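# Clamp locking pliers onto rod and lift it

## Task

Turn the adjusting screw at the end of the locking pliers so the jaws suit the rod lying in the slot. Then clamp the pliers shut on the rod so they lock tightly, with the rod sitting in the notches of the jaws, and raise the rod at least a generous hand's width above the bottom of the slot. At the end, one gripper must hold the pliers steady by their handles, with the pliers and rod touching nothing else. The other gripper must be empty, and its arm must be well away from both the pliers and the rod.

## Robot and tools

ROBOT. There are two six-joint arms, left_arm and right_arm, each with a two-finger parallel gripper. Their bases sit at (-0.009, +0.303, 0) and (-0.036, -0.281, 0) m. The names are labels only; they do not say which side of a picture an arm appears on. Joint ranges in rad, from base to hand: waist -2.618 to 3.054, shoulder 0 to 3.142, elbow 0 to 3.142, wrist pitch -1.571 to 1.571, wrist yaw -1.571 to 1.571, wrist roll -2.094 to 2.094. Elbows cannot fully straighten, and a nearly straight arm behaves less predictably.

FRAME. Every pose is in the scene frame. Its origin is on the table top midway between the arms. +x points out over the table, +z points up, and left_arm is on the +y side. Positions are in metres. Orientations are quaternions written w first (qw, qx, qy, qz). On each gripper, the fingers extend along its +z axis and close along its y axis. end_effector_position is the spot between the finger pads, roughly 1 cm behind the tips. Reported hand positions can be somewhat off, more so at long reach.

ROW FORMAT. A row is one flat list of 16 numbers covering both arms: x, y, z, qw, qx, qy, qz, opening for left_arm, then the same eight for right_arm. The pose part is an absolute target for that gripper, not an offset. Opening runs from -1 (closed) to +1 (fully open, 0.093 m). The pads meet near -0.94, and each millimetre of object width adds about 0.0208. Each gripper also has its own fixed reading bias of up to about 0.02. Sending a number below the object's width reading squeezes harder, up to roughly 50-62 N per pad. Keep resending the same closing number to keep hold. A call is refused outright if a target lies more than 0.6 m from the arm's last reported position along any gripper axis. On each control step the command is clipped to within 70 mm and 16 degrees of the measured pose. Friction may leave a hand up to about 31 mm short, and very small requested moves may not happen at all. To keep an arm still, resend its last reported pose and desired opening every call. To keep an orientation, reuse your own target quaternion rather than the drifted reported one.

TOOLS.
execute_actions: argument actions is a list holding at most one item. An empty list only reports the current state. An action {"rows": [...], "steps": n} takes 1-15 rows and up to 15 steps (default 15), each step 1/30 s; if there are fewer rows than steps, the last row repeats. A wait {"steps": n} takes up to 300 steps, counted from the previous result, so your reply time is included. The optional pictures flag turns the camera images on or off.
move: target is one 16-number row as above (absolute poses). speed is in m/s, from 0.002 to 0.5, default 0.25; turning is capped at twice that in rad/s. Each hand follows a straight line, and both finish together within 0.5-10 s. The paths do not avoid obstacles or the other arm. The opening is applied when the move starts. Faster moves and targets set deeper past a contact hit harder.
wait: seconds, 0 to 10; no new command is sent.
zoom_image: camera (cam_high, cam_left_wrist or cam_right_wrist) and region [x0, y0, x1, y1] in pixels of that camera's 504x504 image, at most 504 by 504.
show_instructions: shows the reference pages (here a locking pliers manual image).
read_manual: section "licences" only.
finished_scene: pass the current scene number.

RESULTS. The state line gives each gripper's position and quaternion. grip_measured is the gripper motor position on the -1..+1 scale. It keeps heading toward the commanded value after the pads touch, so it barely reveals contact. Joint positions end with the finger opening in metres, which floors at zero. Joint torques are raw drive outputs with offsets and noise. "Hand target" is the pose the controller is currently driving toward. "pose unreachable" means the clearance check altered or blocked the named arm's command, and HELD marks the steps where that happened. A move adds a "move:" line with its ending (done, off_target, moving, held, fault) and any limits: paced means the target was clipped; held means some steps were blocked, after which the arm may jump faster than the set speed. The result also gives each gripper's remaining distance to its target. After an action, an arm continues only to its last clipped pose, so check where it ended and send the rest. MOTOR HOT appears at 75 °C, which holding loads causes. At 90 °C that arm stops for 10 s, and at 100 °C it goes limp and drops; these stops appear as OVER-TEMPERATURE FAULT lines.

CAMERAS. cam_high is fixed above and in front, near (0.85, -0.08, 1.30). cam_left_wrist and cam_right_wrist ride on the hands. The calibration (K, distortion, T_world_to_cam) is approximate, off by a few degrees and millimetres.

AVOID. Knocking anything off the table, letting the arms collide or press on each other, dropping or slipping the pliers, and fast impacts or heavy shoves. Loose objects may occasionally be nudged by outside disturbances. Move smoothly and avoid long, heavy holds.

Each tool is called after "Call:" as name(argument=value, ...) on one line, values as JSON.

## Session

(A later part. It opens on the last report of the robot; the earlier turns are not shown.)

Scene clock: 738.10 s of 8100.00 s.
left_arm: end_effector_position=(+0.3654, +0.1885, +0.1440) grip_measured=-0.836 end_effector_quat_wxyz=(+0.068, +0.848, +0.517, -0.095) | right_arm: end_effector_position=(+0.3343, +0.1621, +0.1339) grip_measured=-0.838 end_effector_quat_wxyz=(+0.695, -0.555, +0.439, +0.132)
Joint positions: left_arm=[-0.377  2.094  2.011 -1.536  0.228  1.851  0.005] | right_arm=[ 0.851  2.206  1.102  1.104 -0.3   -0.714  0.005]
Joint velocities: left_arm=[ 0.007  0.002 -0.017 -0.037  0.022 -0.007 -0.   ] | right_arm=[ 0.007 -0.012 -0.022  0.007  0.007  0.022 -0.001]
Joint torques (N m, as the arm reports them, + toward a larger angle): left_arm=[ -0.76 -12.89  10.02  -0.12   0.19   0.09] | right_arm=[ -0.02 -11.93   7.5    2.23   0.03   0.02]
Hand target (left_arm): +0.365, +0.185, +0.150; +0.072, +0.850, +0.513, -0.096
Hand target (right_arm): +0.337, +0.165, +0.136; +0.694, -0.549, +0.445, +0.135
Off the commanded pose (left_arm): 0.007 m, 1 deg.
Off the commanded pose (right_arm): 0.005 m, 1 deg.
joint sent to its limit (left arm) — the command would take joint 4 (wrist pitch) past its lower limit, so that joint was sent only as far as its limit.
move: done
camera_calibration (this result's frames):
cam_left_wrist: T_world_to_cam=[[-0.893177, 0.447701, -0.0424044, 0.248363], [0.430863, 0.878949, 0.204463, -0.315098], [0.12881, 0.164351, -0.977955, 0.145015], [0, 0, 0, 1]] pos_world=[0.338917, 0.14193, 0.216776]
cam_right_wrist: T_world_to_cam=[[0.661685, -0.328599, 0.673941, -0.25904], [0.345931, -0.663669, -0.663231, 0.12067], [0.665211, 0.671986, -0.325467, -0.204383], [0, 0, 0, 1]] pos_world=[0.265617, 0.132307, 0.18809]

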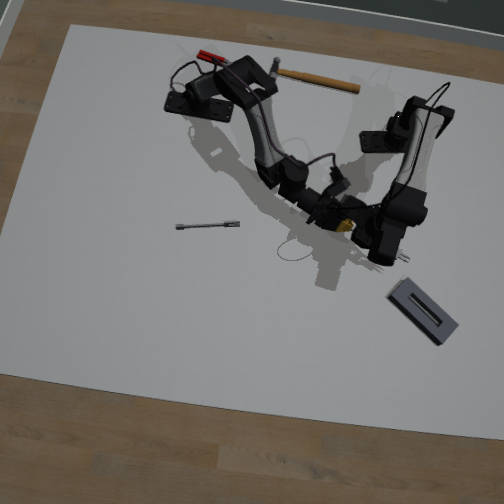

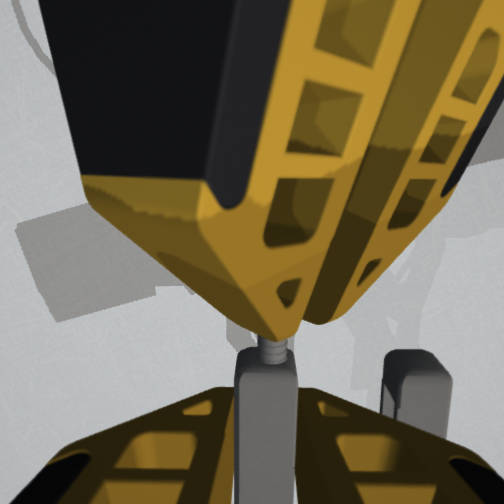

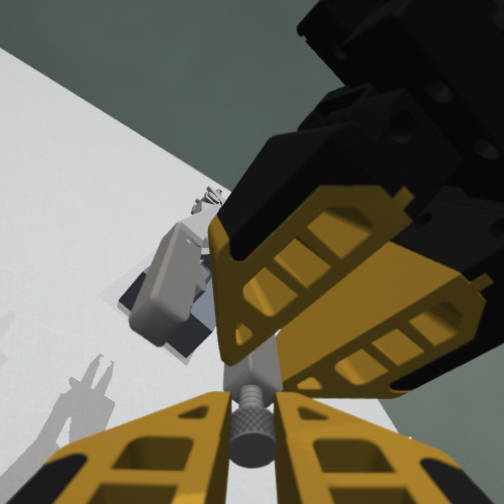

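Call:
execute_actions(actions=[{"rows":[[0.365,0.185,0.150,0.0628,0.8507,0.5112,-0.1045,-0.9,0.337,0.165,0.136,0.6941,-0.5495,0.4450,0.1349,-0.45]],"steps":8}], pictures=false)

Call:
move(target=[0.365,0.185,0.150,0.0628,0.8507,0.5112,-0.1045,-0.9,0.337,0.165,0.136,0.6329,-0.7069,0.0185,-0.3155,-0.45], speed=0.5)

Call:
execute_actions(actions=[{"rows":[[0.365,0.185,0.150,0.0628,0.8507,0.5112,-0.1045,-0.9,0.337,0.165,0.136,0.6329,-0.7069,0.0185,-0.3155,-0.85]],"steps":10}], pictures=false)

Call:
move(target=[0.365,0.185,0.150,0.0628,0.8507,0.5112,-0.1045,-0.9,0.337,0.165,0.136,0.6941,-0.5495,0.4450,0.1349,-0.85], speed=0.5)

Call:
execute_actions(actions=[{"rows":[[0.365,0.185,0.150,0.0628,0.8507,0.5112,-0.1045,-0.9,0.337,0.165,0.136,0.6941,-0.5495,0.4450,0.1349,-0.45]],"steps":8}], pictures=false)

Call:
move(target=[0.365,0.185,0.150,0.0628,0.8507,0.5112,-0.1045,-0.9,0.337,0.165,0.136,0.6329,-0.7069,0.0185,-0.3155,-0.45], speed=0.5)

Call:
execute_actions(actions=[{"rows":[[0.365,0.185,0.150,0.0628,0.8507,0.5112,-0.1045,-0.9,0.337,0.165,0.136,0.6329,-0.7069,0.0185,-0.3155,-0.85]],"steps":10}], pictures=false)

Call:
move(target=[0.365,0.185,0.150,0.0628,0.8507,0.5112,-0.1045,-0.9,0.337,0.165,0.136,0.6941,-0.5495,0.4450,0.1349,-0.85], speed=0.5)

Scene clock: 747.83 s of 8100.00 s.
left_arm: end_effector_position=(+0.3649, +0.1881, +0.1441) grip_measured=-0.836 end_effector_quat_wxyz=(+0.068, +0.848, +0.517, -0.096) | right_arm: end_effector_position=(+0.3346, +0.1619, +0.1328) grip_measured=-0.452 end_effector_quat_wxyz=(+0.693, -0.553, +0.443, +0.134)
Joint positions: left_arm=[-0.377  2.094  2.011 -1.538  0.231  1.851  0.005] | right_arm=[ 0.851  2.206  1.102  1.1   -0.298 -0.706  0.024]
Joint velocities: left_arm=[ 0.002  0.012  0.002 -0.007 -0.037  0.022  0.   ] | right_arm=[ 0.017 -0.002 -0.002 -0.022  0.007  0.051 -0.002]
Joint torques (N m, as the arm reports them, + toward a larger angle): left_arm=[ -0.7  -12.75  10.07  -0.11   0.19   0.06] | right_arm=[ -0.03 -11.92   7.54   2.27  -0.06  -0.01]
Hand target (left_arm): +0.365, +0.185, +0.150; +0.072, +0.850, +0.513, -0.096
Hand target (right_arm): +0.337, +0.165, +0.136; +0.694, -0.549, +0.445, +0.135
Off the commanded pose (left_arm): 0.007 m, 1 deg.
Off the commanded pose (right_arm): 0.005 m, 1 deg.
joint sent to its limit (left arm) — the command would take joint 4 (wrist pitch) past its lower limit, so that joint was sent only as far as its limit.
Steps of this call (steps 1 to 284: nothing new was sent; steps 285 to 292: all 8 steps of this action). Readings (end_effector_position):
285: left_arm (+0.3654, +0.1886, +0.1440) | right_arm (+0.3343, +0.1621, +0.1339)
286: left_arm (+0.3653, +0.1884, +0.1440) | right_arm (+0.3344, +0.1620, +0.1337)
288: left_arm (+0.3651, +0.1882, +0.1441) | right_arm (+0.3345, +0.1620, +0.1331)
292: the state above

Scene clock: 750.13 s of 8100.00 s.
left_arm: end_effector_position=(+0.3648, +0.1880, +0.1441) grip_measured=-0.836 end_effector_quat_wxyz=(+0.068, +0.848, +0.517, -0.097) | right_arm: end_effector_position=(+0.3346, +0.1619, +0.1326) grip_measured=-0.452 end_effector_quat_wxyz=(-0.634, +0.709, -0.022, +0.309)
Joint positions: left_arm=[-0.377  2.094  2.011 -1.538  0.232  1.851  0.005] | right_arm=[ 0.851  2.206  1.102  1.099 -0.298 -1.996  0.024]
Joint velocities: left_arm=[-0.002  0.012  0.002 -0.007 -0.066 -0.051  0.   ] | right_arm=[ 0.002  0.007  0.022 -0.037  0.022  0.007 -0.001]
Joint torques (N m, as the arm reports them, + toward a larger angle): left_arm=[ -0.69 -12.83  10.09  -0.1    0.18   0.08] | right_arm=[  0.   -11.89   7.51   2.28   0.01  -0.16]
Hand target (left_arm): +0.365, +0.185, +0.150; +0.072, +0.850, +0.513, -0.096
Hand target (right_arm): +0.337, +0.165, +0.136; -0.633, +0.707, -0.018, +0.316
Off the commanded pose (left_arm): 0.007 m, 1 deg.
Off the commanded pose (right_arm): 0.005 m, 1 deg.
joint sent to its limit (left arm) — the command would take joint 4 (wrist pitch) past its lower limit, so that joint was sent only as far as its limit.
move: done
camera_calibration (this result's frames):
cam_left_wrist: T_world_to_cam=[[-0.893375, 0.44743, -0.0410911, 0.247932], [0.431307, 0.87961, 0.200647, -0.314201], [0.12592, 0.16153, -0.978801, 0.147032], [0, 0, 0, 1]] pos_world=[0.338499, 0.141692, 0.217146]
cam_right_wrist: T_world_to_cam=[[-0.374625, 0.22017, 0.900656, -0.0305788], [0.520354, -0.754063, 0.400774, -0.0652273], [0.76739, 0.6188, 0.167924, -0.295903], [0, 0, 0, 1]] pos_world=[0.249559, 0.140652, 0.103372]

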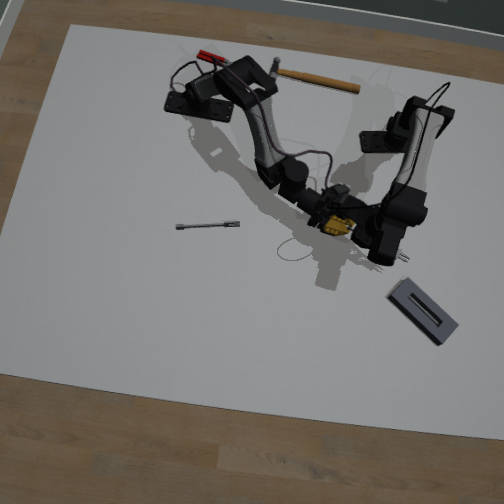

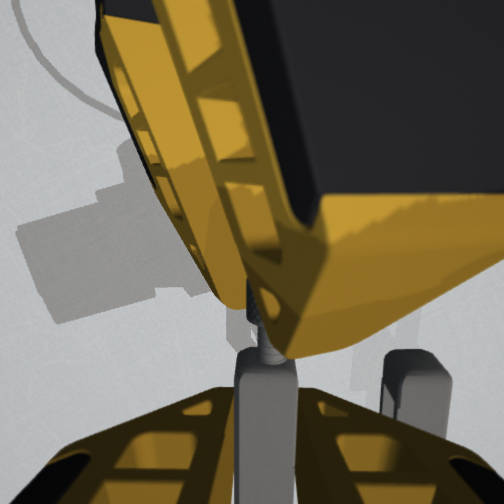

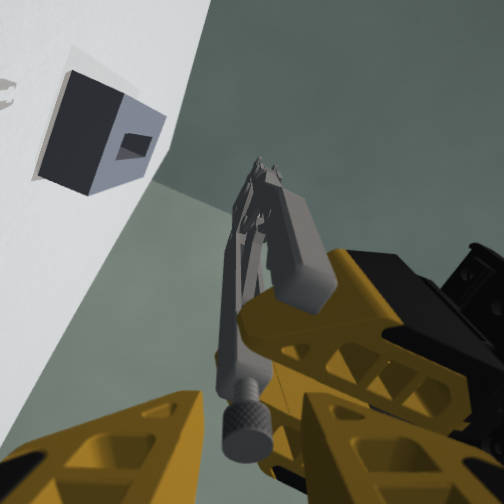

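Scene clock: 750.47 s of 8100.00 s.
left_arm: end_effector_position=(+0.3644, +0.1880, +0.1442) grip_measured=-0.836 end_effector_quat_wxyz=(+0.068, +0.848, +0.517, -0.097) | right_arm: end_effector_position=(+0.3349, +0.1617, +0.1313) grip_measured=-0.837 end_effector_quat_wxyz=(-0.632, +0.711, -0.022, +0.309)
Joint positions: left_arm=[-0.377  2.094  2.011 -1.54   0.232  1.852  0.005] | right_arm=[ 0.851  2.206  1.102  1.094 -0.296 -1.998  0.005]
Joint velocities: left_arm=[-0.022  0.002  0.002  0.037 -0.022  0.022 -0.001] | right_arm=[ 0.007 -0.027 -0.007 -0.037 -0.037  0.066  0.   ]
Joint torques (N m, as the arm reports them, + toward a larger angle): left_arm=[ -0.71 -12.81   9.98  -0.11   0.17   0.06] | right_arm=[ -0.13 -11.87   7.45   2.34  -0.06  -0.18]
Hand target (left_arm): +0.365, +0.185, +0.150; +0.072, +0.850, +0.513, -0.096
Hand target (right_arm): +0.337, +0.165, +0.136; -0.633, +0.707, -0.019, +0.315
Off the commanded pose (left_arm): 0.007 m, 1 deg.
Off the commanded pose (right_arm): 0.006 m, 1 deg.
joint sent to its limit (left arm) — the command would take joint 4 (wrist pitch) past its lower limit, so that joint was sent only as far as its limit.
Steps of this call (steps 1 to 10: all 10 steps of this action). Readings (end_effector_position):
1: left_arm (+0.3648, +0.1880, +0.1441) | right_arm (+0.3346, +0.1619, +0.1326)
2: left_arm (+0.3644, +0.1880, +0.1442) | right_arm (+0.3348, +0.1618, +0.1317)
4: left_arm (+0.3644, +0.1880, +0.1442) | right_arm (+0.3349, +0.1617, +0.1313)
8: left_arm (+0.3644, +0.1880, +0.1442) | right_arm (+0.3349, +0.1617, +0.1313)
10: the state above

Scene clock: 752.73 s of 8100.00 s.
left_arm: end_effector_position=(+0.3642, +0.1881, +0.1442) grip_measured=-0.836 end_effector_quat_wxyz=(+0.067, +0.848, +0.517, -0.098) | right_arm: end_effector_position=(+0.3349, +0.1618, +0.1322) grip_measured=-0.838 end_effector_quat_wxyz=(+0.692, -0.555, +0.442, +0.130)
Joint positions: left_arm=[-0.377  2.094  2.011 -1.541  0.232  1.852  0.005] | right_arm=[ 0.851  2.206  1.102  1.097 -0.296 -0.715  0.005]
Joint velocities: left_arm=[-0.002 -0.002 -0.012 -0.037  0.007 -0.051  0.001] | right_arm=[-0.012  0.017 -0.017  0.007  0.037  0.007 -0.001]
Joint torques (N m, as the arm reports them, + toward a larger angle): left_arm=[ -0.63 -12.83  10.23  -0.08   0.19   0.09] | right_arm=[  0.   -11.89   7.51   2.31   0.     0.04]
Hand target (left_arm): +0.365, +0.185, +0.150; +0.071, +0.850, +0.513, -0.096
Hand target (right_arm): +0.337, +0.165, +0.136; +0.694, -0.549, +0.445, +0.135
Off the commanded pose (left_arm): 0.007 m, 1 deg.
Off the commanded pose (right_arm): 0.005 m, 1 deg.
joint sent to its limit (left arm) — the command would take joint 4 (wrist pitch) past its lower limit, so that joint was sent only as far as its limit.
move: done
camera_calibration (this result's frames):
cam_left_wrist: T_world_to_cam=[[-0.893322, 0.447748, -0.0387043, 0.246916], [0.432139, 0.879434, 0.199628, -0.314117], [0.123421, 0.161606, -0.979107, 0.148087], [0, 0, 0, 1]] pos_world=[0.33804, 0.141757, 0.217257]
cam_right_wrist: T_world_to_cam=[[0.663638, -0.327537, 0.672536, -0.259005], [0.340239, -0.668508, -0.661313, 0.121578], [0.6662, 0.667695, -0.332206, -0.203855], [0, 0, 0, 1]] pos_world=[0.266328, 0.132555, 0.186869]

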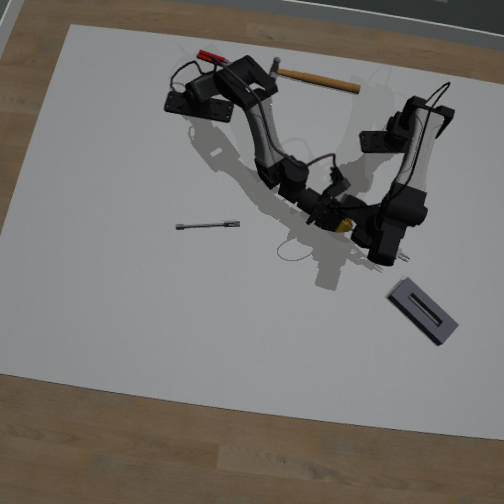

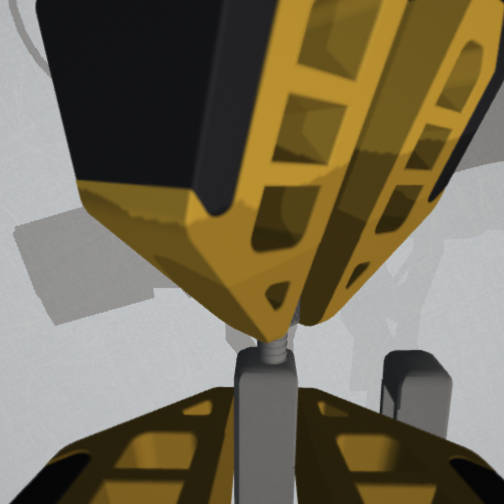

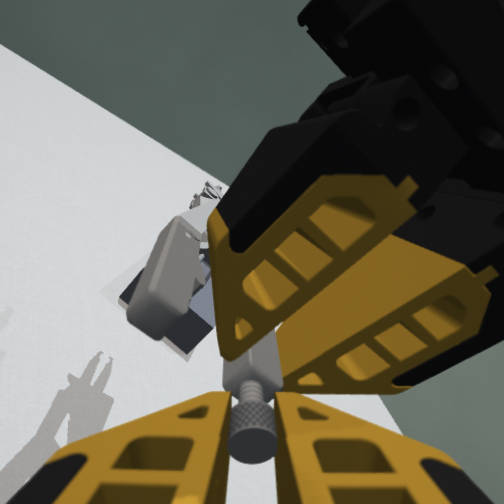

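Scene clock: 753.00 s of 8100.00 s.
left_arm: end_effector_position=(+0.3641, +0.1878, +0.1442) grip_measured=-0.836 end_effector_quat_wxyz=(+0.068, +0.848, +0.517, -0.098) | right_arm: end_effector_position=(+0.3349, +0.1617, +0.1316) grip_measured=-0.452 end_effector_quat_wxyz=(+0.691, -0.554, +0.445, +0.133)
Joint positions: left_arm=[-0.377  2.094  2.011 -1.541  0.234  1.852  0.005] | right_arm=[ 0.851  2.206  1.102  1.095 -0.296 -0.707  0.024]
Joint velocities: left_arm=[-0.012 -0.002  0.017 -0.007 -0.066 -0.022  0.   ] | right_arm=[-0.007 -0.007 -0.002  0.022 -0.007  0.051 -0.001]
Joint torques (N m, as the arm reports them, + toward a larger angle): left_arm=[ -0.65 -12.74  10.16  -0.07   0.16   0.08] | right_arm=[  0.05 -12.11   7.63   2.33   0.    -0.03]
Hand target (left_arm): +0.365, +0.185, +0.150; +0.072, +0.850, +0.513, -0.096
Hand target (right_arm): +0.337, +0.165, +0.136; +0.694, -0.550, +0.445, +0.135
Off the commanded pose (left_arm): 0.006 m, 1 deg.
Off the commanded pose (right_arm): 0.006 m, 1 deg.
joint sent to its limit (left arm) — the command would take joint 4 (wrist pitch) past its lower limit, so that joint was sent only as far as its limit.
Steps of this call (steps 1 to 8: all 8 steps of this action). Readings (end_effector_position):
1: left_arm (+0.3642, +0.1882, +0.1442) | right_arm (+0.3349, +0.1618, +0.1322)
2: left_arm (+0.3641, +0.1880, +0.1442) | right_arm (+0.3349, +0.1618, +0.1321)
4: left_arm (+0.3641, +0.1880, +0.1442) | right_arm (+0.3349, +0.1617, +0.1317)
8: the state above

Scene clock: 755.30 s of 8100.00 s.
left_arm: end_effector_position=(+0.3641, +0.1878, +0.1442) grip_measured=-0.836 end_effector_quat_wxyz=(+0.068, +0.848, +0.517, -0.098) | right_arm: end_effector_position=(+0.3349, +0.1617, +0.1316) grip_measured=-0.452 end_effector_quat_wxyz=(-0.632, +0.710, -0.023, +0.309)
Joint positions: left_arm=[-0.377  2.094  2.011 -1.541  0.234  1.852  0.005] | right_arm=[ 0.851  2.206  1.102  1.095 -0.296 -1.996  0.024]
Joint velocities: left_arm=[-0.002 -0.012  0.007  0.051 -0.037 -0.007 -0.001] | right_arm=[ 0.012 -0.007 -0.022  0.007 -0.022 -0.066  0.001]
Joint torques (N m, as the arm reports them, + toward a larger angle): left_arm=[ -0.78 -12.76  10.22  -0.08   0.15   0.07] | right_arm=[ -0.07 -11.88   7.51   2.33  -0.01  -0.25]
Hand target (left_arm): +0.365, +0.185, +0.150; +0.072, +0.850, +0.513, -0.096
Hand target (right_arm): +0.337, +0.165, +0.136; -0.633, +0.707, -0.019, +0.315
Off the commanded pose (left_arm): 0.006 m, 1 deg.
Off the commanded pose (right_arm): 0.006 m, 1 deg.
joint sent to its limit (left arm) — the command would take joint 4 (wrist pitch) past its lower limit, so that joint was sent only as far as its limit.
move: done
camera_calibration (this result's frames):
cam_left_wrist: T_world_to_cam=[[-0.893369, 0.447618, -0.0391018, 0.247086], [0.432128, 0.879766, 0.198183, -0.313743], [0.123111, 0.160154, -0.979385, 0.148617], [0, 0, 0, 1]] pos_world=[0.33802, 0.141619, 0.217393]
cam_right_wrist: T_world_to_cam=[[-0.371325, 0.22327, 0.901259, -0.031265], [0.52052, -0.753733, 0.401181, -0.065204], [0.76888, 0.618092, 0.163664, -0.295654], [0, 0, 0, 1]] pos_world=[0.249653, 0.140575, 0.102724]

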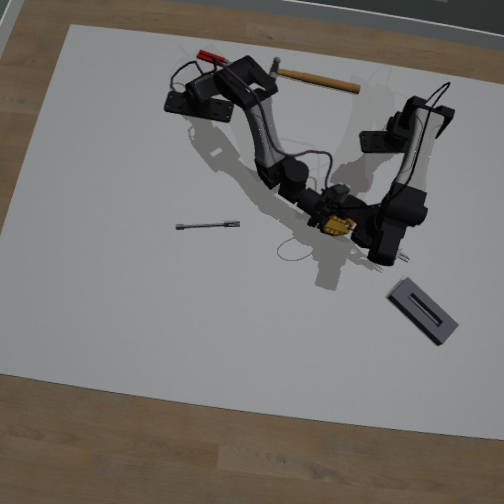

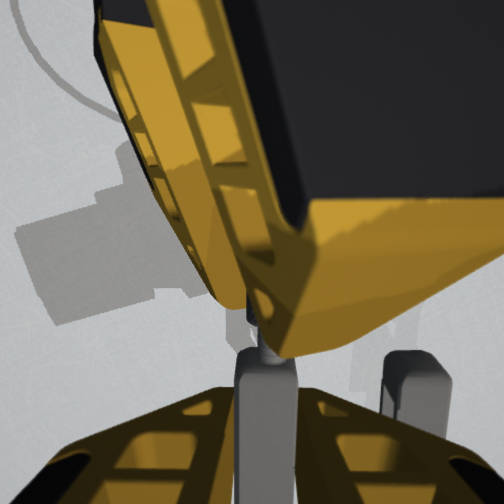

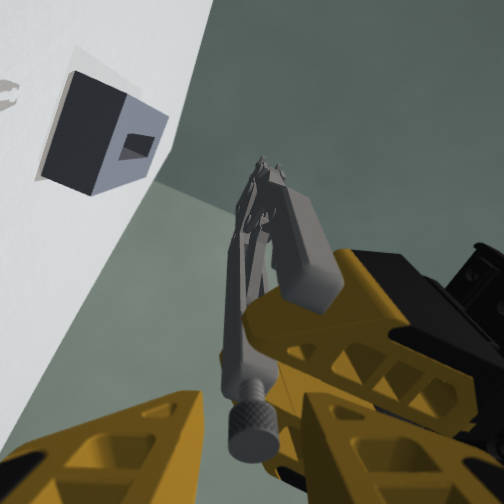

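Scene clock: 755.63 s of 8100.00 s.
left_arm: end_effector_position=(+0.3641, +0.1878, +0.1442) grip_measured=-0.836 end_effector_quat_wxyz=(+0.068, +0.848, +0.517, -0.098) | right_arm: end_effector_position=(+0.3349, +0.1617, +0.1316) grip_measured=-0.837 end_effector_quat_wxyz=(-0.632, +0.710, -0.022, +0.309)
Joint positions: left_arm=[-0.377  2.094  2.011 -1.541  0.234  1.852  0.005] | right_arm=[ 0.851  2.206  1.102  1.095 -0.296 -1.998  0.005]
Joint velocities: left_arm=[ 0.007 -0.012  0.002  0.007 -0.037  0.022 -0.   ] | right_arm=[-0.017  0.002 -0.002 -0.022  0.095 -0.037 -0.   ]
Joint torques (N m, as the arm reports them, + toward a larger angle): left_arm=[ -0.73 -12.77  10.17  -0.08   0.14   0.07] | right_arm=[  0.01 -11.95   7.52   2.31  -0.01  -0.17]
Hand target (left_arm): +0.365, +0.185, +0.150; +0.072, +0.850, +0.513, -0.096
Hand target (right_arm): +0.337, +0.165, +0.136; -0.633, +0.707, -0.019, +0.315
Off the commanded pose (left_arm): 0.006 m, 1 deg.
Off the commanded pose (right_arm): 0.006 m, 1 deg.
joint sent to its limit (left arm) — the command would take joint 4 (wrist pitch) past its lower limit, so that joint was sent only as far as its limit.
Steps of this call (steps 1 to 10: all 10 steps of this action). Readings (end_effector_position):
1: left_arm (+0.3641, +0.1878, +0.1442) | right_arm (+0.3349, +0.1617, +0.1316)
2: left_arm (+0.3641, +0.1878, +0.1442) | right_arm (+0.3349, +0.1617, +0.1316)
4: left_arm (+0.3641, +0.1878, +0.1442) | right_arm (+0.3349, +0.1617, +0.1316)
8: left_arm (+0.3641, +0.1878, +0.1442) | right_arm (+0.3349, +0.1617, +0.1316)
10: the state above

Scene clock: 757.90 s of 8100.00 s.
left_arm: end_effector_position=(+0.3638, +0.1879, +0.1443) grip_measured=-0.836 end_effector_quat_wxyz=(+0.067, +0.848, +0.517, -0.099) | right_arm: end_effector_position=(+0.3349, +0.1618, +0.1321) grip_measured=-0.838 end_effector_quat_wxyz=(+0.692, -0.555, +0.442, +0.130)
Joint positions: left_arm=[-0.377  2.094  2.011 -1.542  0.234  1.852  0.005] | right_arm=[ 0.851  2.206  1.102  1.097 -0.296 -0.715  0.005]
Joint velocities: left_arm=[ 0.002  0.002 -0.002  0.051 -0.051 -0.022 -0.001] | right_arm=[-0.017  0.017 -0.012 -0.007 -0.007  0.037 -0.   ]
Joint torques (N m, as the arm reports them, + toward a larger angle): left_arm=[ -0.77 -12.86  10.15  -0.07   0.19   0.05] | right_arm=[ -0.02 -11.93   7.54   2.3   -0.01   0.07]
Hand target (left_arm): +0.365, +0.185, +0.150; +0.072, +0.850, +0.513, -0.096
Hand target (right_arm): +0.337, +0.165, +0.136; +0.694, -0.549, +0.445, +0.135
Off the commanded pose (left_arm): 0.007 m, 1 deg.
Off the commanded pose (right_arm): 0.006 m, 1 deg.
joint sent to its limit (left arm) — the command would take joint 4 (wrist pitch) past its lower limit, so that joint was sent only as far as its limit.
move: done
camera_calibration (this result's frames):
cam_left_wrist: T_world_to_cam=[[-0.893413, 0.447627, -0.0379979, 0.246679], [0.43235, 0.879721, 0.197899, -0.313709], [0.122012, 0.160377, -0.979486, 0.149027], [0, 0, 0, 1]] pos_world=[0.337835, 0.141656, 0.217426]
cam_right_wrist: T_world_to_cam=[[0.663593, -0.327233, 0.672728, -0.259004], [0.340286, -0.668804, -0.660989, 0.121508], [0.666221, 0.667548, -0.33246, -0.203833], [0, 0, 0, 1]] pos_world=[0.266324, 0.132579, 0.186788]

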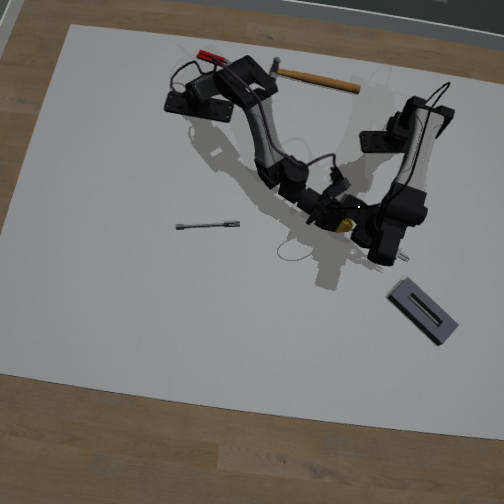

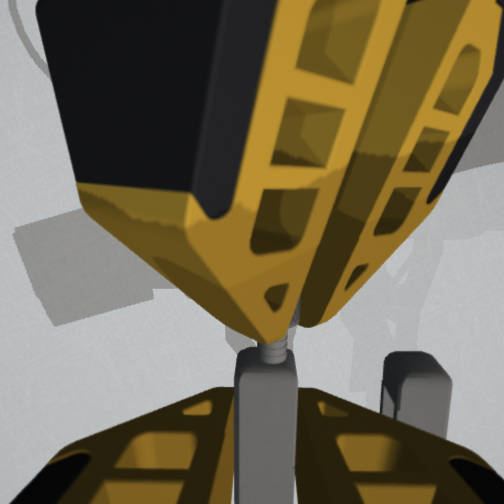

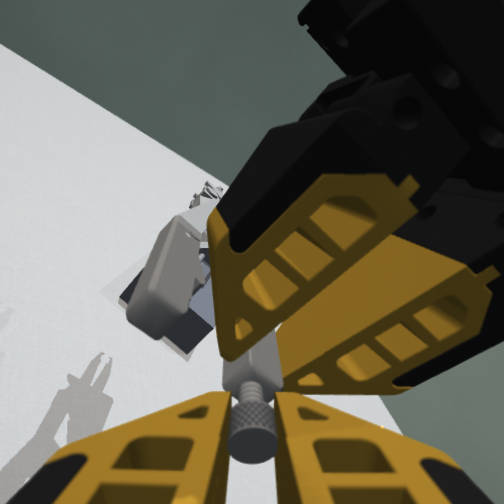

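Try cam_high zoom on the jaws for the gap.

Call:
zoom_image(camera="cam_high", region=[388,242,418,272])

Region (388, 242, 418, 272) of cam_high's 504x504 image, scaled by 16.800, with more detail than that image has.

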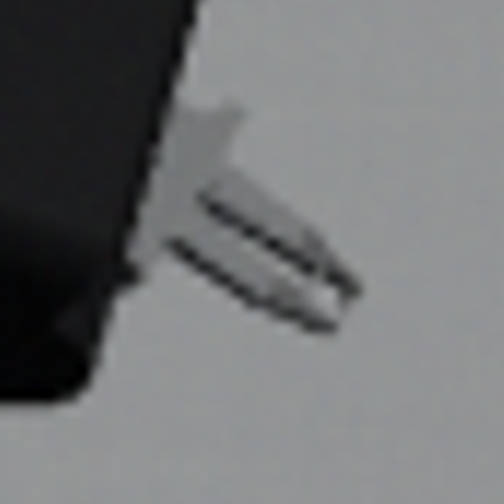

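Call:
execute_actions(actions=[{"rows":[[0.365,0.185,0.150,0.0628,0.8507,0.5112,-0.1045,-0.9,0.337,0.165,0.136,0.6941,-0.5495,0.4450,0.1349,-0.4]],"steps":8}], pictures=false)

Call:
move(target=[0.365,0.185,0.150,0.0628,0.8507,0.5112,-0.1045,-0.9,0.29,0.07,0.13,0.6941,-0.5495,0.4450,0.1349,-0.4], speed=0.2)

Call:
move(target=[0.36,0.10,0.28,0.581,0.416,0.454,-0.5324,-0.9,0.34,-0.03,0.115,0.5,-0.5,0.5,0.5,-0.4], speed=0.25)

Scene clock: 768.93 s of 8100.00 s.
left_arm: end_effector_position=(+0.3638, +0.1878, +0.1443) grip_measured=-0.836 end_effector_quat_wxyz=(+0.068, +0.847, +0.517, -0.099) | right_arm: end_effector_position=(+0.3349, +0.1617, +0.1316) grip_measured=-0.402 end_effector_quat_wxyz=(+0.691, -0.554, +0.445, +0.133)
Joint positions: left_arm=[-0.377  2.094  2.011 -1.542  0.235  1.852  0.005] | right_arm=[ 0.851  2.206  1.102  1.095 -0.296 -0.706  0.026]
Joint velocities: left_arm=[-0.002 -0.017 -0.012  0.007 -0.007  0.037  0.   ] | right_arm=[-0.012  0.002  0.007  0.037 -0.066  0.066  0.   ]
Joint torques (N m, as the arm reports them, + toward a larger angle): left_arm=[ -0.7  -12.74  10.16  -0.09   0.17   0.1 ] | right_arm=[ -0.11 -12.06   7.55   2.37   0.01  -0.07]
Hand target (left_arm): +0.365, +0.185, +0.150; +0.071, +0.850, +0.513, -0.096
Hand target (right_arm): +0.337, +0.165, +0.136; +0.694, -0.550, +0.445, +0.135
Off the commanded pose (left_arm): 0.006 m, 1 deg.
Off the commanded pose (right_arm): 0.006 m, 1 deg.
joint sent to its limit (left arm) — the command would take joint 4 (wrist pitch) past its lower limit, so that joint was sent only as far as its limit.
Steps of this call (steps 1 to 323: nothing new was sent; steps 324 to 331: all 8 steps of this action). Readings (end_effector_position):
324: left_arm (+0.3638, +0.1879, +0.1443) | right_arm (+0.3349, +0.1618, +0.1321)
325: left_arm (+0.3638, +0.1878, +0.1443) | right_arm (+0.3349, +0.1617, +0.1320)
327: left_arm (+0.3638, +0.1878, +0.1443) | right_arm (+0.3349, +0.1617, +0.1316)
331: the state above

Scene clock: 770.27 s of 8100.00 s.
left_arm: end_effector_position=(+0.3635, +0.1878, +0.1443) grip_measured=-0.836 end_effector_quat_wxyz=(+0.068, +0.847, +0.517, -0.100) | right_arm: end_effector_position=(+0.2932, +0.0728, +0.1191) grip_measured=-0.402 end_effector_quat_wxyz=(+0.683, -0.556, +0.455, +0.134)
Joint positions: left_arm=[-0.377  2.094  2.011 -1.543  0.235  1.852  0.005] | right_arm=[ 0.751  2.019  0.682  1.303 -0.39  -0.703  0.026]
Joint velocities: left_arm=[ 0.002  0.002  0.007  0.022 -0.081  0.022 -0.001] | right_arm=[ 0.012  0.007  0.002  0.022 -0.007 -0.007  0.   ]
Joint torques (N m, as the arm reports them, + toward a larger angle): left_arm=[ -0.71 -12.85  10.14  -0.05   0.17   0.06] | right_arm=[ -0.67 -11.62   4.02   2.58  -0.11  -0.05]
Hand target (left_arm): +0.365, +0.185, +0.150; +0.072, +0.850, +0.513, -0.096
Hand target (right_arm): +0.291, +0.070, +0.131; +0.694, -0.549, +0.445, +0.135
Off the commanded pose (left_arm): 0.006 m, 1 deg.
Off the commanded pose (right_arm): 0.012 m, 2 deg.
joint sent to its limit (left arm) — the command would take joint 4 (wrist pitch) past its lower limit, so that joint was sent only as far as its limit.
move: off_target (right_arm)
camera_calibration (this result's frames):
cam_left_wrist: T_world_to_cam=[[-0.893491, 0.447538, -0.0371919, 0.246399], [0.432561, 0.879924, 0.196531, -0.313394], [0.120681, 0.159511, -0.979792, 0.149834], [0, 0, 0, 1]] pos_world=[0.337636, 0.14159, 0.217562]
cam_right_wrist: T_world_to_cam=[[0.682037, -0.324291, 0.655485, -0.255284], [0.315555, -0.678077, -0.663805, 0.0758808], [0.659735, 0.659581, -0.360142, -0.115299], [0, 0, 0, 1]] pos_world=[0.226235, 0.0447157, 0.176181]

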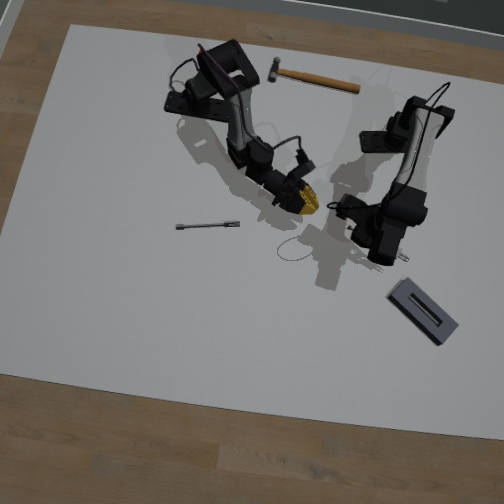

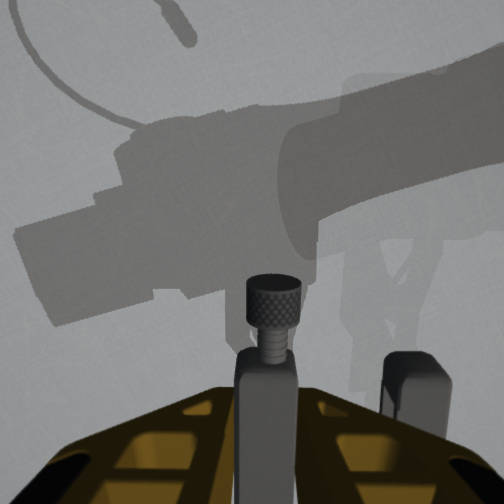

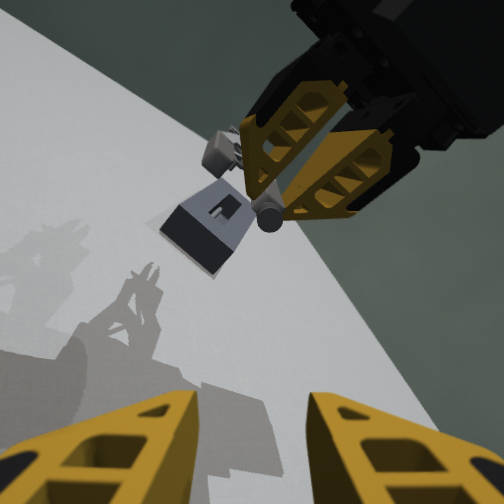

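Scene clock: 775.73 s of 8100.00 s.
left_arm: end_effector_position=(+0.3637, +0.1049, +0.2735) grip_measured=-0.836 end_effector_quat_wxyz=(+0.482, +0.534, +0.480, -0.502) | right_arm: end_effector_position=(+0.3370, -0.0271, +0.1145) grip_measured=-0.401 end_effector_quat_wxyz=(+0.495, -0.492, +0.506, +0.506)
Joint positions: left_arm=[-0.256  1.95   1.678 -1.08   1.54   1.384  0.005] | right_arm=[ 0.288  2.198  0.943  1.269 -1.342  0.037  0.026]
Joint velocities: left_arm=[-0.017 -0.037 -0.002  0.037  0.007 -0.051 -0.   ] | right_arm=[ 0.002 -0.022  0.032  0.022 -0.022 -0.007 -0.   ]
Joint torques (N m, as the arm reports them, + toward a larger angle): left_arm=[ -0.84 -14.1    6.19   0.77   0.98  -0.07] | right_arm=[-0.73 -9.66  6.53  1.99 -0.12 -0.06]
Hand target (left_arm): +0.356, +0.102, +0.281; +0.486, +0.529, +0.468, -0.515
Hand target (right_arm): +0.341, -0.028, +0.117; +0.502, -0.497, +0.499, +0.503
Off the commanded pose (left_arm): 0.009 m, 18 deg; orientation clipped at the last step of the last action.
Off the commanded pose (right_arm): 0.004 m, 1 deg.
joint sent to its limit (left arm) — the command would take joint 5 (wrist yaw) past its upper limit, so that joint was sent only as far as its limit.
move: off_target (left_arm); limits=paced
camera_calibration (this result's frames):
cam_left_wrist: T_world_to_cam=[[-0.998441, 0.0464508, -0.0309456, 0.367001], [0.0485624, 0.449654, -0.891881, 0.216567], [-0.0275138, -0.891994, -0.451209, 0.309224], [0, 0, 0, 1]] pos_world=[0.36442, 0.161398, 0.344034]
cam_right_wrist: T_world_to_cam=[[0.999923, 0.0123024, 0.00153595, -0.337655], [0.00661345, -0.424495, -0.905406, 0.129894], [-0.0104866, 0.905347, -0.424544, 0.160026], [0, 0, 0, 1]] pos_world=[0.338448, -0.0855857, 0.186064]

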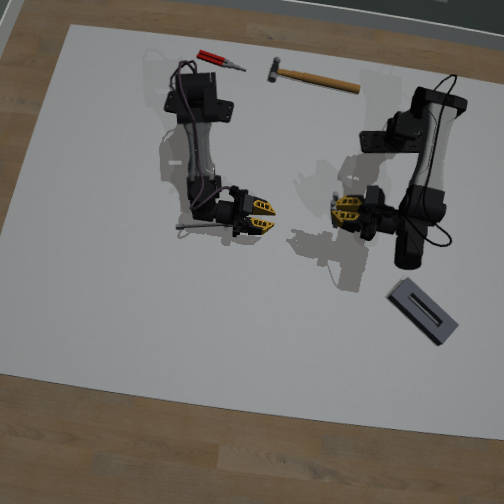

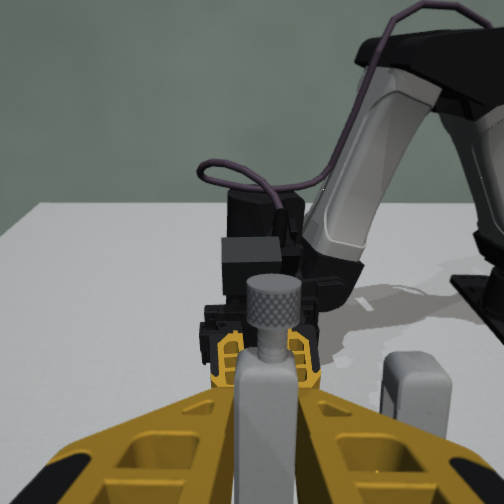

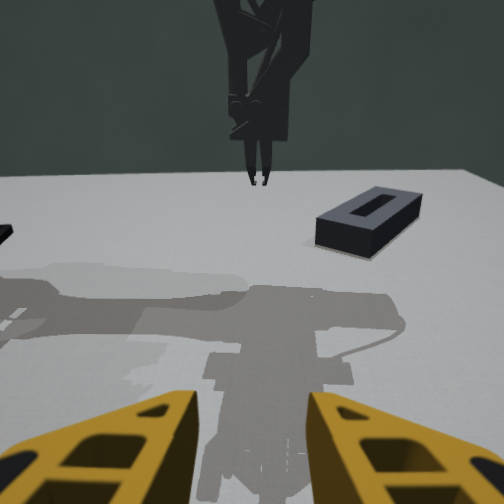

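Call:
move(target=[0.362,0.104,0.275,0.484,0.532,0.476,-0.506,-0.9,0.34,0.065,0.125,0.5,-0.5,0.5,0.5,-0.4], speed=0.15)

Scene clock: 778.90 s of 8100.00 s.
left_arm: end_effector_position=(+0.3649, +0.1049, +0.2713) grip_measured=-0.836 end_effector_quat_wxyz=(+0.480, +0.537, +0.484, -0.496) | right_arm: end_effector_position=(+0.3335, +0.0627, +0.1252) grip_measured=-0.401 end_effector_quat_wxyz=(+0.496, -0.502, +0.499, +0.503)
Joint positions: left_arm=[-0.256  1.949  1.678 -1.07   1.523  1.376  0.005] | right_arm=[ 0.504  2.221  1.079  1.137 -1.138 -0.001  0.026]
Joint velocities: left_arm=[-0.012  0.002 -0.022 -0.037 -0.022  0.051  0.   ] | right_arm=[ 0.017 -0.007  0.007 -0.051 -0.081 -0.051  0.001]
Joint torques (N m, as the arm reports them, + toward a larger angle): left_arm=[ -0.38 -12.35   7.7    0.65   0.91   0.1 ] | right_arm=[ -0.25 -10.65   7.02   1.82   0.    -0.26]
Hand target (left_arm): +0.362, +0.104, +0.275; +0.484, +0.532, +0.476, -0.506
Hand target (right_arm): +0.339, +0.065, +0.124; +0.499, -0.501, +0.500, +0.499
Off the commanded pose (left_arm): 0.005 m, 2 deg.
Off the commanded pose (right_arm): 0.007 m, 1 deg.
move: done
camera_calibration (this result's frames):
cam_left_wrist: T_world_to_cam=[[-0.998507, 0.0429135, -0.0338039, 0.369305], [0.0498864, 0.464114, -0.88437, 0.210536], [-0.0222626, -0.884735, -0.465562, 0.309512], [0, 0, 0, 1]] pos_world=[0.365141, 0.160276, 0.342773]
cam_right_wrist: T_world_to_cam=[[0.999464, 0.024157, 0.0220856, -0.338479], [0.0303159, -0.428814, -0.902884, 0.169816], [-0.0123404, 0.90307, -0.429316, 0.084566], [0, 0, 0, 1]] pos_world=[0.334193, 0.004627, 0.197105]

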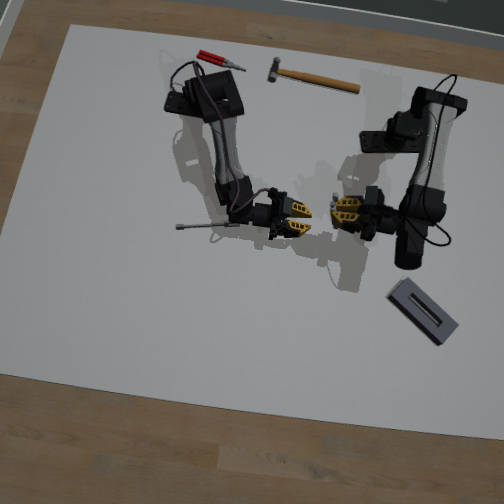

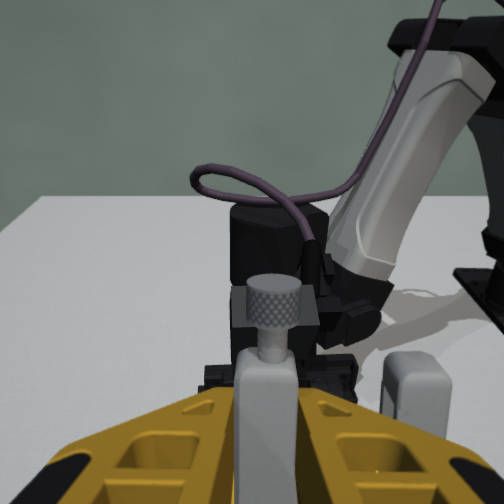

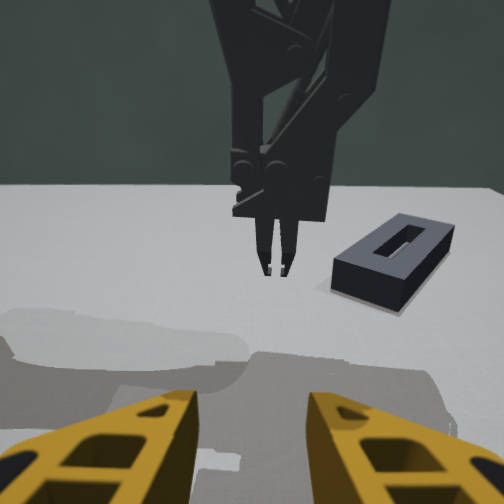

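Call:
zoom_image(camera="cam_right_wrist", region=[252,236,300,284])

Region (252, 236, 300, 284) of cam_right_wrist's 504x504 image, scaled by 10.500, with more detail than that image has.

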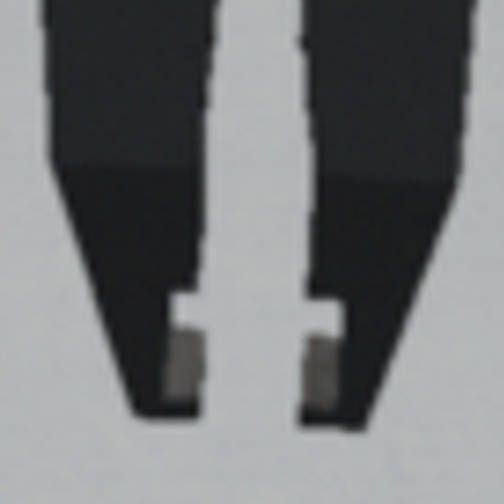

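Call:
move(target=[0.365,0.185,0.150,0.0628,0.8507,0.5112,-0.1045,-0.9,0.30,0.06,0.135,0.6329,-0.7069,0.0185,-0.3155,-0.35], speed=0.25)

Call:
move(target=[0.365,0.185,0.150,0.0628,0.8507,0.5112,-0.1045,-0.9,0.331,0.150,0.134,0.6329,-0.7069,0.0185,-0.3155,-0.35], speed=0.08)

Scene clock: 790.37 s of 8100.00 s.
left_arm: end_effector_position=(+0.3662, +0.1861, +0.1456) grip_measured=-0.836 end_effector_quat_wxyz=(+0.076, +0.848, +0.515, -0.101) | right_arm: end_effector_position=(+0.3031, +0.0582, +0.1441) grip_measured=-0.351 end_effector_quat_wxyz=(-0.635, +0.705, -0.019, +0.315)
Joint positions: left_arm=[-0.374  2.098  2.021 -1.54   0.249  1.858  0.005] | right_arm=[ 0.695  1.95   0.684  1.27  -0.451 -2.004  0.028]
Joint velocities: left_arm=[-0.007  0.007 -0.002 -0.037 -0.022  0.007 -0.   ] | right_arm=[-0.002 -0.007 -0.007 -0.051  0.037 -0.051  0.   ]
Joint torques (N m, as the arm reports them, + toward a larger angle): left_arm=[ -0.99 -11.93  10.68  -0.06   0.08   0.15] | right_arm=[ 0.33 -7.12  4.3   2.61  0.03 -0.21]
Hand target (left_arm): +0.368, +0.184, +0.148; +0.075, +0.852, +0.508, -0.097
Hand target (right_arm): +0.300, +0.058, +0.134; -0.630, +0.709, -0.017, +0.315
Off the commanded pose (left_arm): 0.005 m, 2 deg.
Off the commanded pose (right_arm): 0.010 m, 0 deg.
joint sent to its limit (left arm) — the command would take joint 4 (wrist pitch) past its lower limit, so that joint was sent only as far as its limit.
move: done
camera_calibration (this result's frames):
cam_left_wrist: T_world_to_cam=[[-0.8924, 0.448423, -0.0503804, 0.250949], [0.432842, 0.882215, 0.185323, -0.312223], [0.12755, 0.143576, -0.981385, 0.151721], [0, 0, 0, 1]] pos_world=[0.339738, 0.141133, 0.219402]
cam_right_wrist: T_world_to_cam=[[-0.387025, 0.218285, 0.895859, -0.0253498], [0.512515, -0.756739, 0.405802, -0.129744], [0.766512, 0.616196, 0.181002, -0.210948], [0, 0, 0, 1]] pos_world=[0.218379, 0.0373368, 0.113542]

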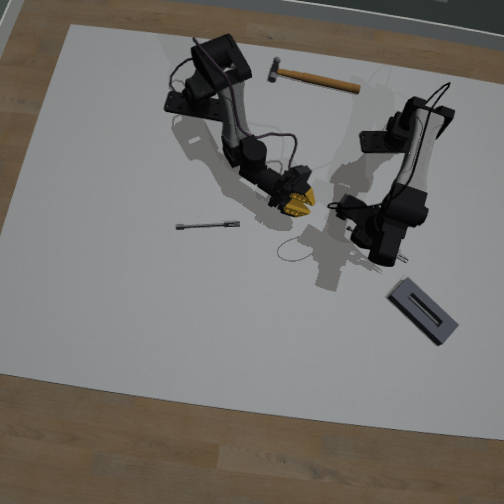

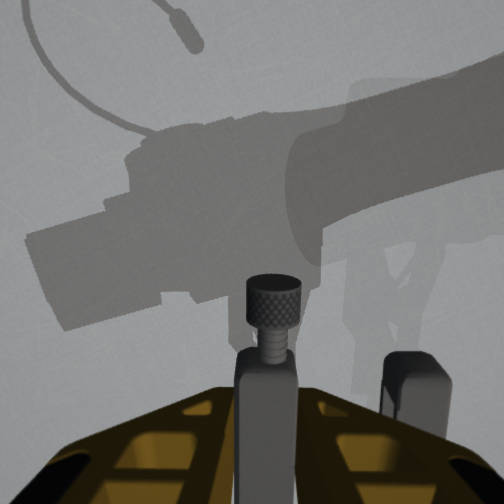

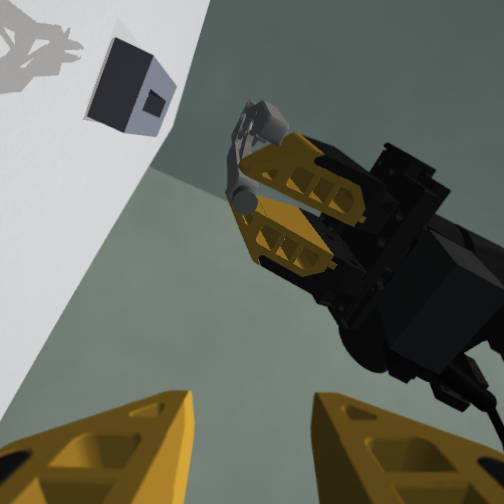

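Scene clock: 791.97 s of 8100.00 s.
left_arm: end_effector_position=(+0.3664, +0.1872, +0.1453) grip_measured=-0.836 end_effector_quat_wxyz=(+0.073, +0.848, +0.516, -0.099) | right_arm: end_effector_position=(+0.3275, +0.1457, +0.1342) grip_measured=-0.351 end_effector_quat_wxyz=(-0.634, +0.706, -0.018, +0.314)
Joint positions: left_arm=[-0.374  2.098  2.021 -1.54   0.242  1.858  0.005] | right_arm=[ 0.835  2.166  1.021  1.146 -0.313 -2.004  0.028]
Joint velocities: left_arm=[ 0.002 -0.002 -0.007  0.022 -0.007 -0.037  0.   ] | right_arm=[ 0.002  0.017  0.007 -0.066  0.007  0.037 -0.001]
Joint torques (N m, as the arm reports them, + toward a larger angle): left_arm=[ -0.97 -13.22   9.21  -0.02   0.07   0.01] | right_arm=[  0.1  -10.5    7.59   2.24  -0.02  -0.15]
Hand target (left_arm): +0.365, +0.185, +0.150; +0.072, +0.850, +0.513, -0.096
Hand target (right_arm): +0.330, +0.150, +0.133; -0.632, +0.707, -0.018, +0.316
Off the commanded pose (left_arm): 0.005 m, 2 deg.
Off the commanded pose (right_arm): 0.006 m, 0 deg.
joint sent to its limit (left arm) — the command would take joint 4 (wrist pitch) past its lower limit, so that joint was sent only as far as its limit.
move: done
camera_calibration (this result's frames):
cam_left_wrist: T_world_to_cam=[[-0.89219, 0.449042, -0.0485624, 0.250168], [0.432872, 0.880807, 0.191834, -0.313926], [0.128916, 0.150131, -0.980225, 0.149364], [0, 0, 0, 1]] pos_world=[0.339832, 0.141748, 0.218781]
cam_right_wrist: T_world_to_cam=[[-0.385434, 0.219202, 0.896321, -0.0268981], [0.514866, -0.755011, 0.406044, -0.0731432], [0.765738, 0.617988, 0.178147, -0.281438], [0, 0, 0, 1]] pos_world=[0.2428, 0.124598, 0.103946]

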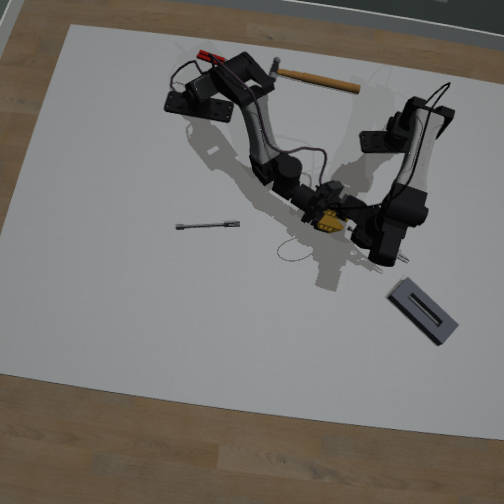

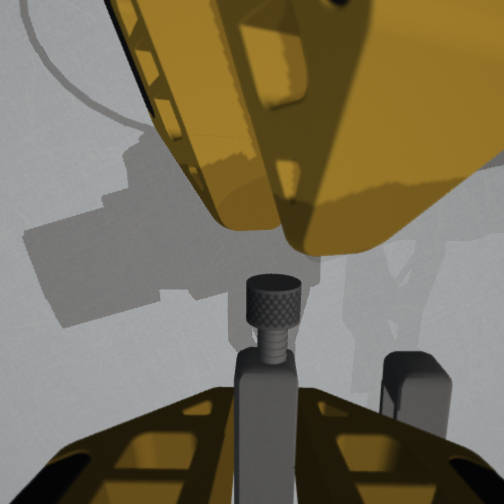

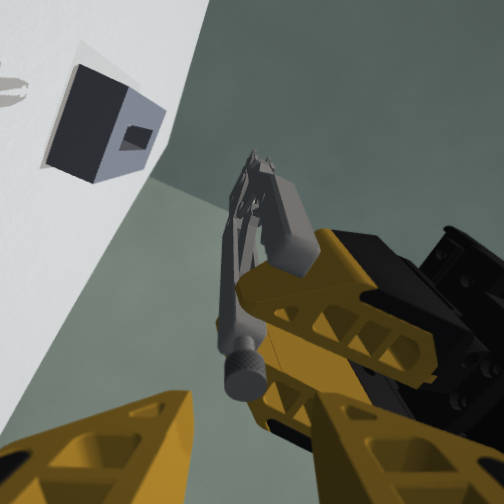

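Call:
execute_actions(actions=[])

Scene clock: 803.80 s of 8100.00 s.
left_arm: end_effector_position=(+0.3664, +0.1872, +0.1453) grip_measured=-0.836 end_effector_quat_wxyz=(+0.073, +0.848, +0.516, -0.099) | right_arm: end_effector_position=(+0.3278, +0.1456, +0.1338) grip_measured=-0.351 end_effector_quat_wxyz=(-0.633, +0.707, -0.019, +0.314)
Joint positions: left_arm=[-0.374  2.098  2.021 -1.54   0.242  1.858  0.005] | right_arm=[ 0.835  2.166  1.021  1.144 -0.311 -2.004  0.028]
Joint velocities: left_arm=[ 0.007  0.007 -0.002  0.007 -0.007  0.022 -0.001] | right_arm=[-0.002 -0.017  0.002 -0.037 -0.007  0.037 -0.   ]
Joint torques (N m, as the arm reports them, + toward a larger angle): left_arm=[ -0.99 -13.27   9.16  -0.08   0.12   0.02] | right_arm=[  0.17 -10.55   7.52   2.27   0.01  -0.15]
Hand target (left_arm): +0.365, +0.185, +0.150; +0.072, +0.850, +0.513, -0.096
Hand target (right_arm): +0.330, +0.150, +0.133; -0.632, +0.707, -0.018, +0.316
Off the commanded pose (left_arm): 0.005 m, 2 deg.
Off the commanded pose (right_arm): 0.005 m, 0 deg.
Steps of this call (steps 1 to 355: nothing new was sent). Readings (end_effector_position):
1: left_arm (+0.3664, +0.1872, +0.1453) | right_arm (+0.3276, +0.1457, +0.1342)
2: left_arm (+0.3664, +0.1872, +0.1453) | right_arm (+0.3276, +0.1457, +0.1341)
4: left_arm (+0.3664, +0.1872, +0.1453) | right_arm (+0.3276, +0.1457, +0.1340)
8: left_arm (+0.3664, +0.1872, +0.1453) | right_arm (+0.3277, +0.1456, +0.1339)
355: the state above
camera_calibration (this result's frames):
cam_left_wrist: T_world_to_cam=[[-0.89219, 0.449042, -0.0485624, 0.250168], [0.432872, 0.880807, 0.191834, -0.313926], [0.128916, 0.150131, -0.980225, 0.149364], [0, 0, 0, 1]] pos_world=[0.339832, 0.141748, 0.218781]
cam_right_wrist: T_world_to_cam=[[-0.383873, 0.220982, 0.896553, -0.0271853], [0.514268, -0.755255, 0.406347, -0.0729784], [0.766922, 0.617055, 0.176278, -0.281461], [0, 0, 0, 1]] pos_world=[0.242953, 0.124567, 0.103643]

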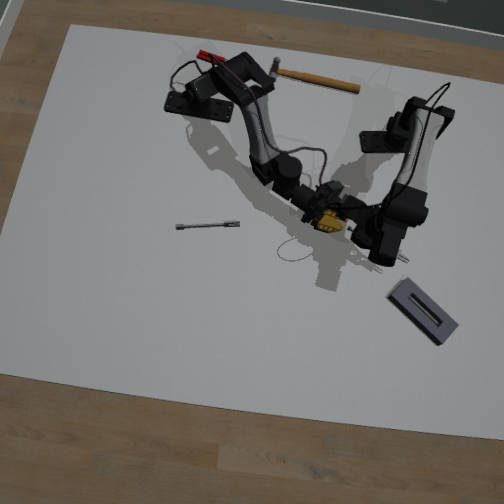

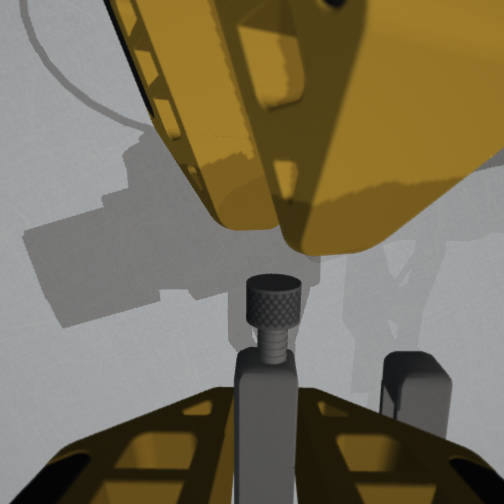

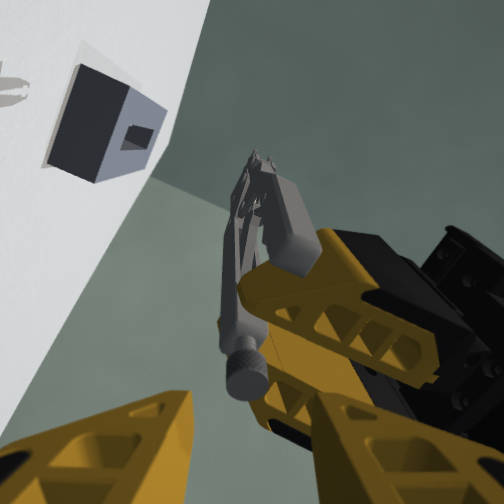

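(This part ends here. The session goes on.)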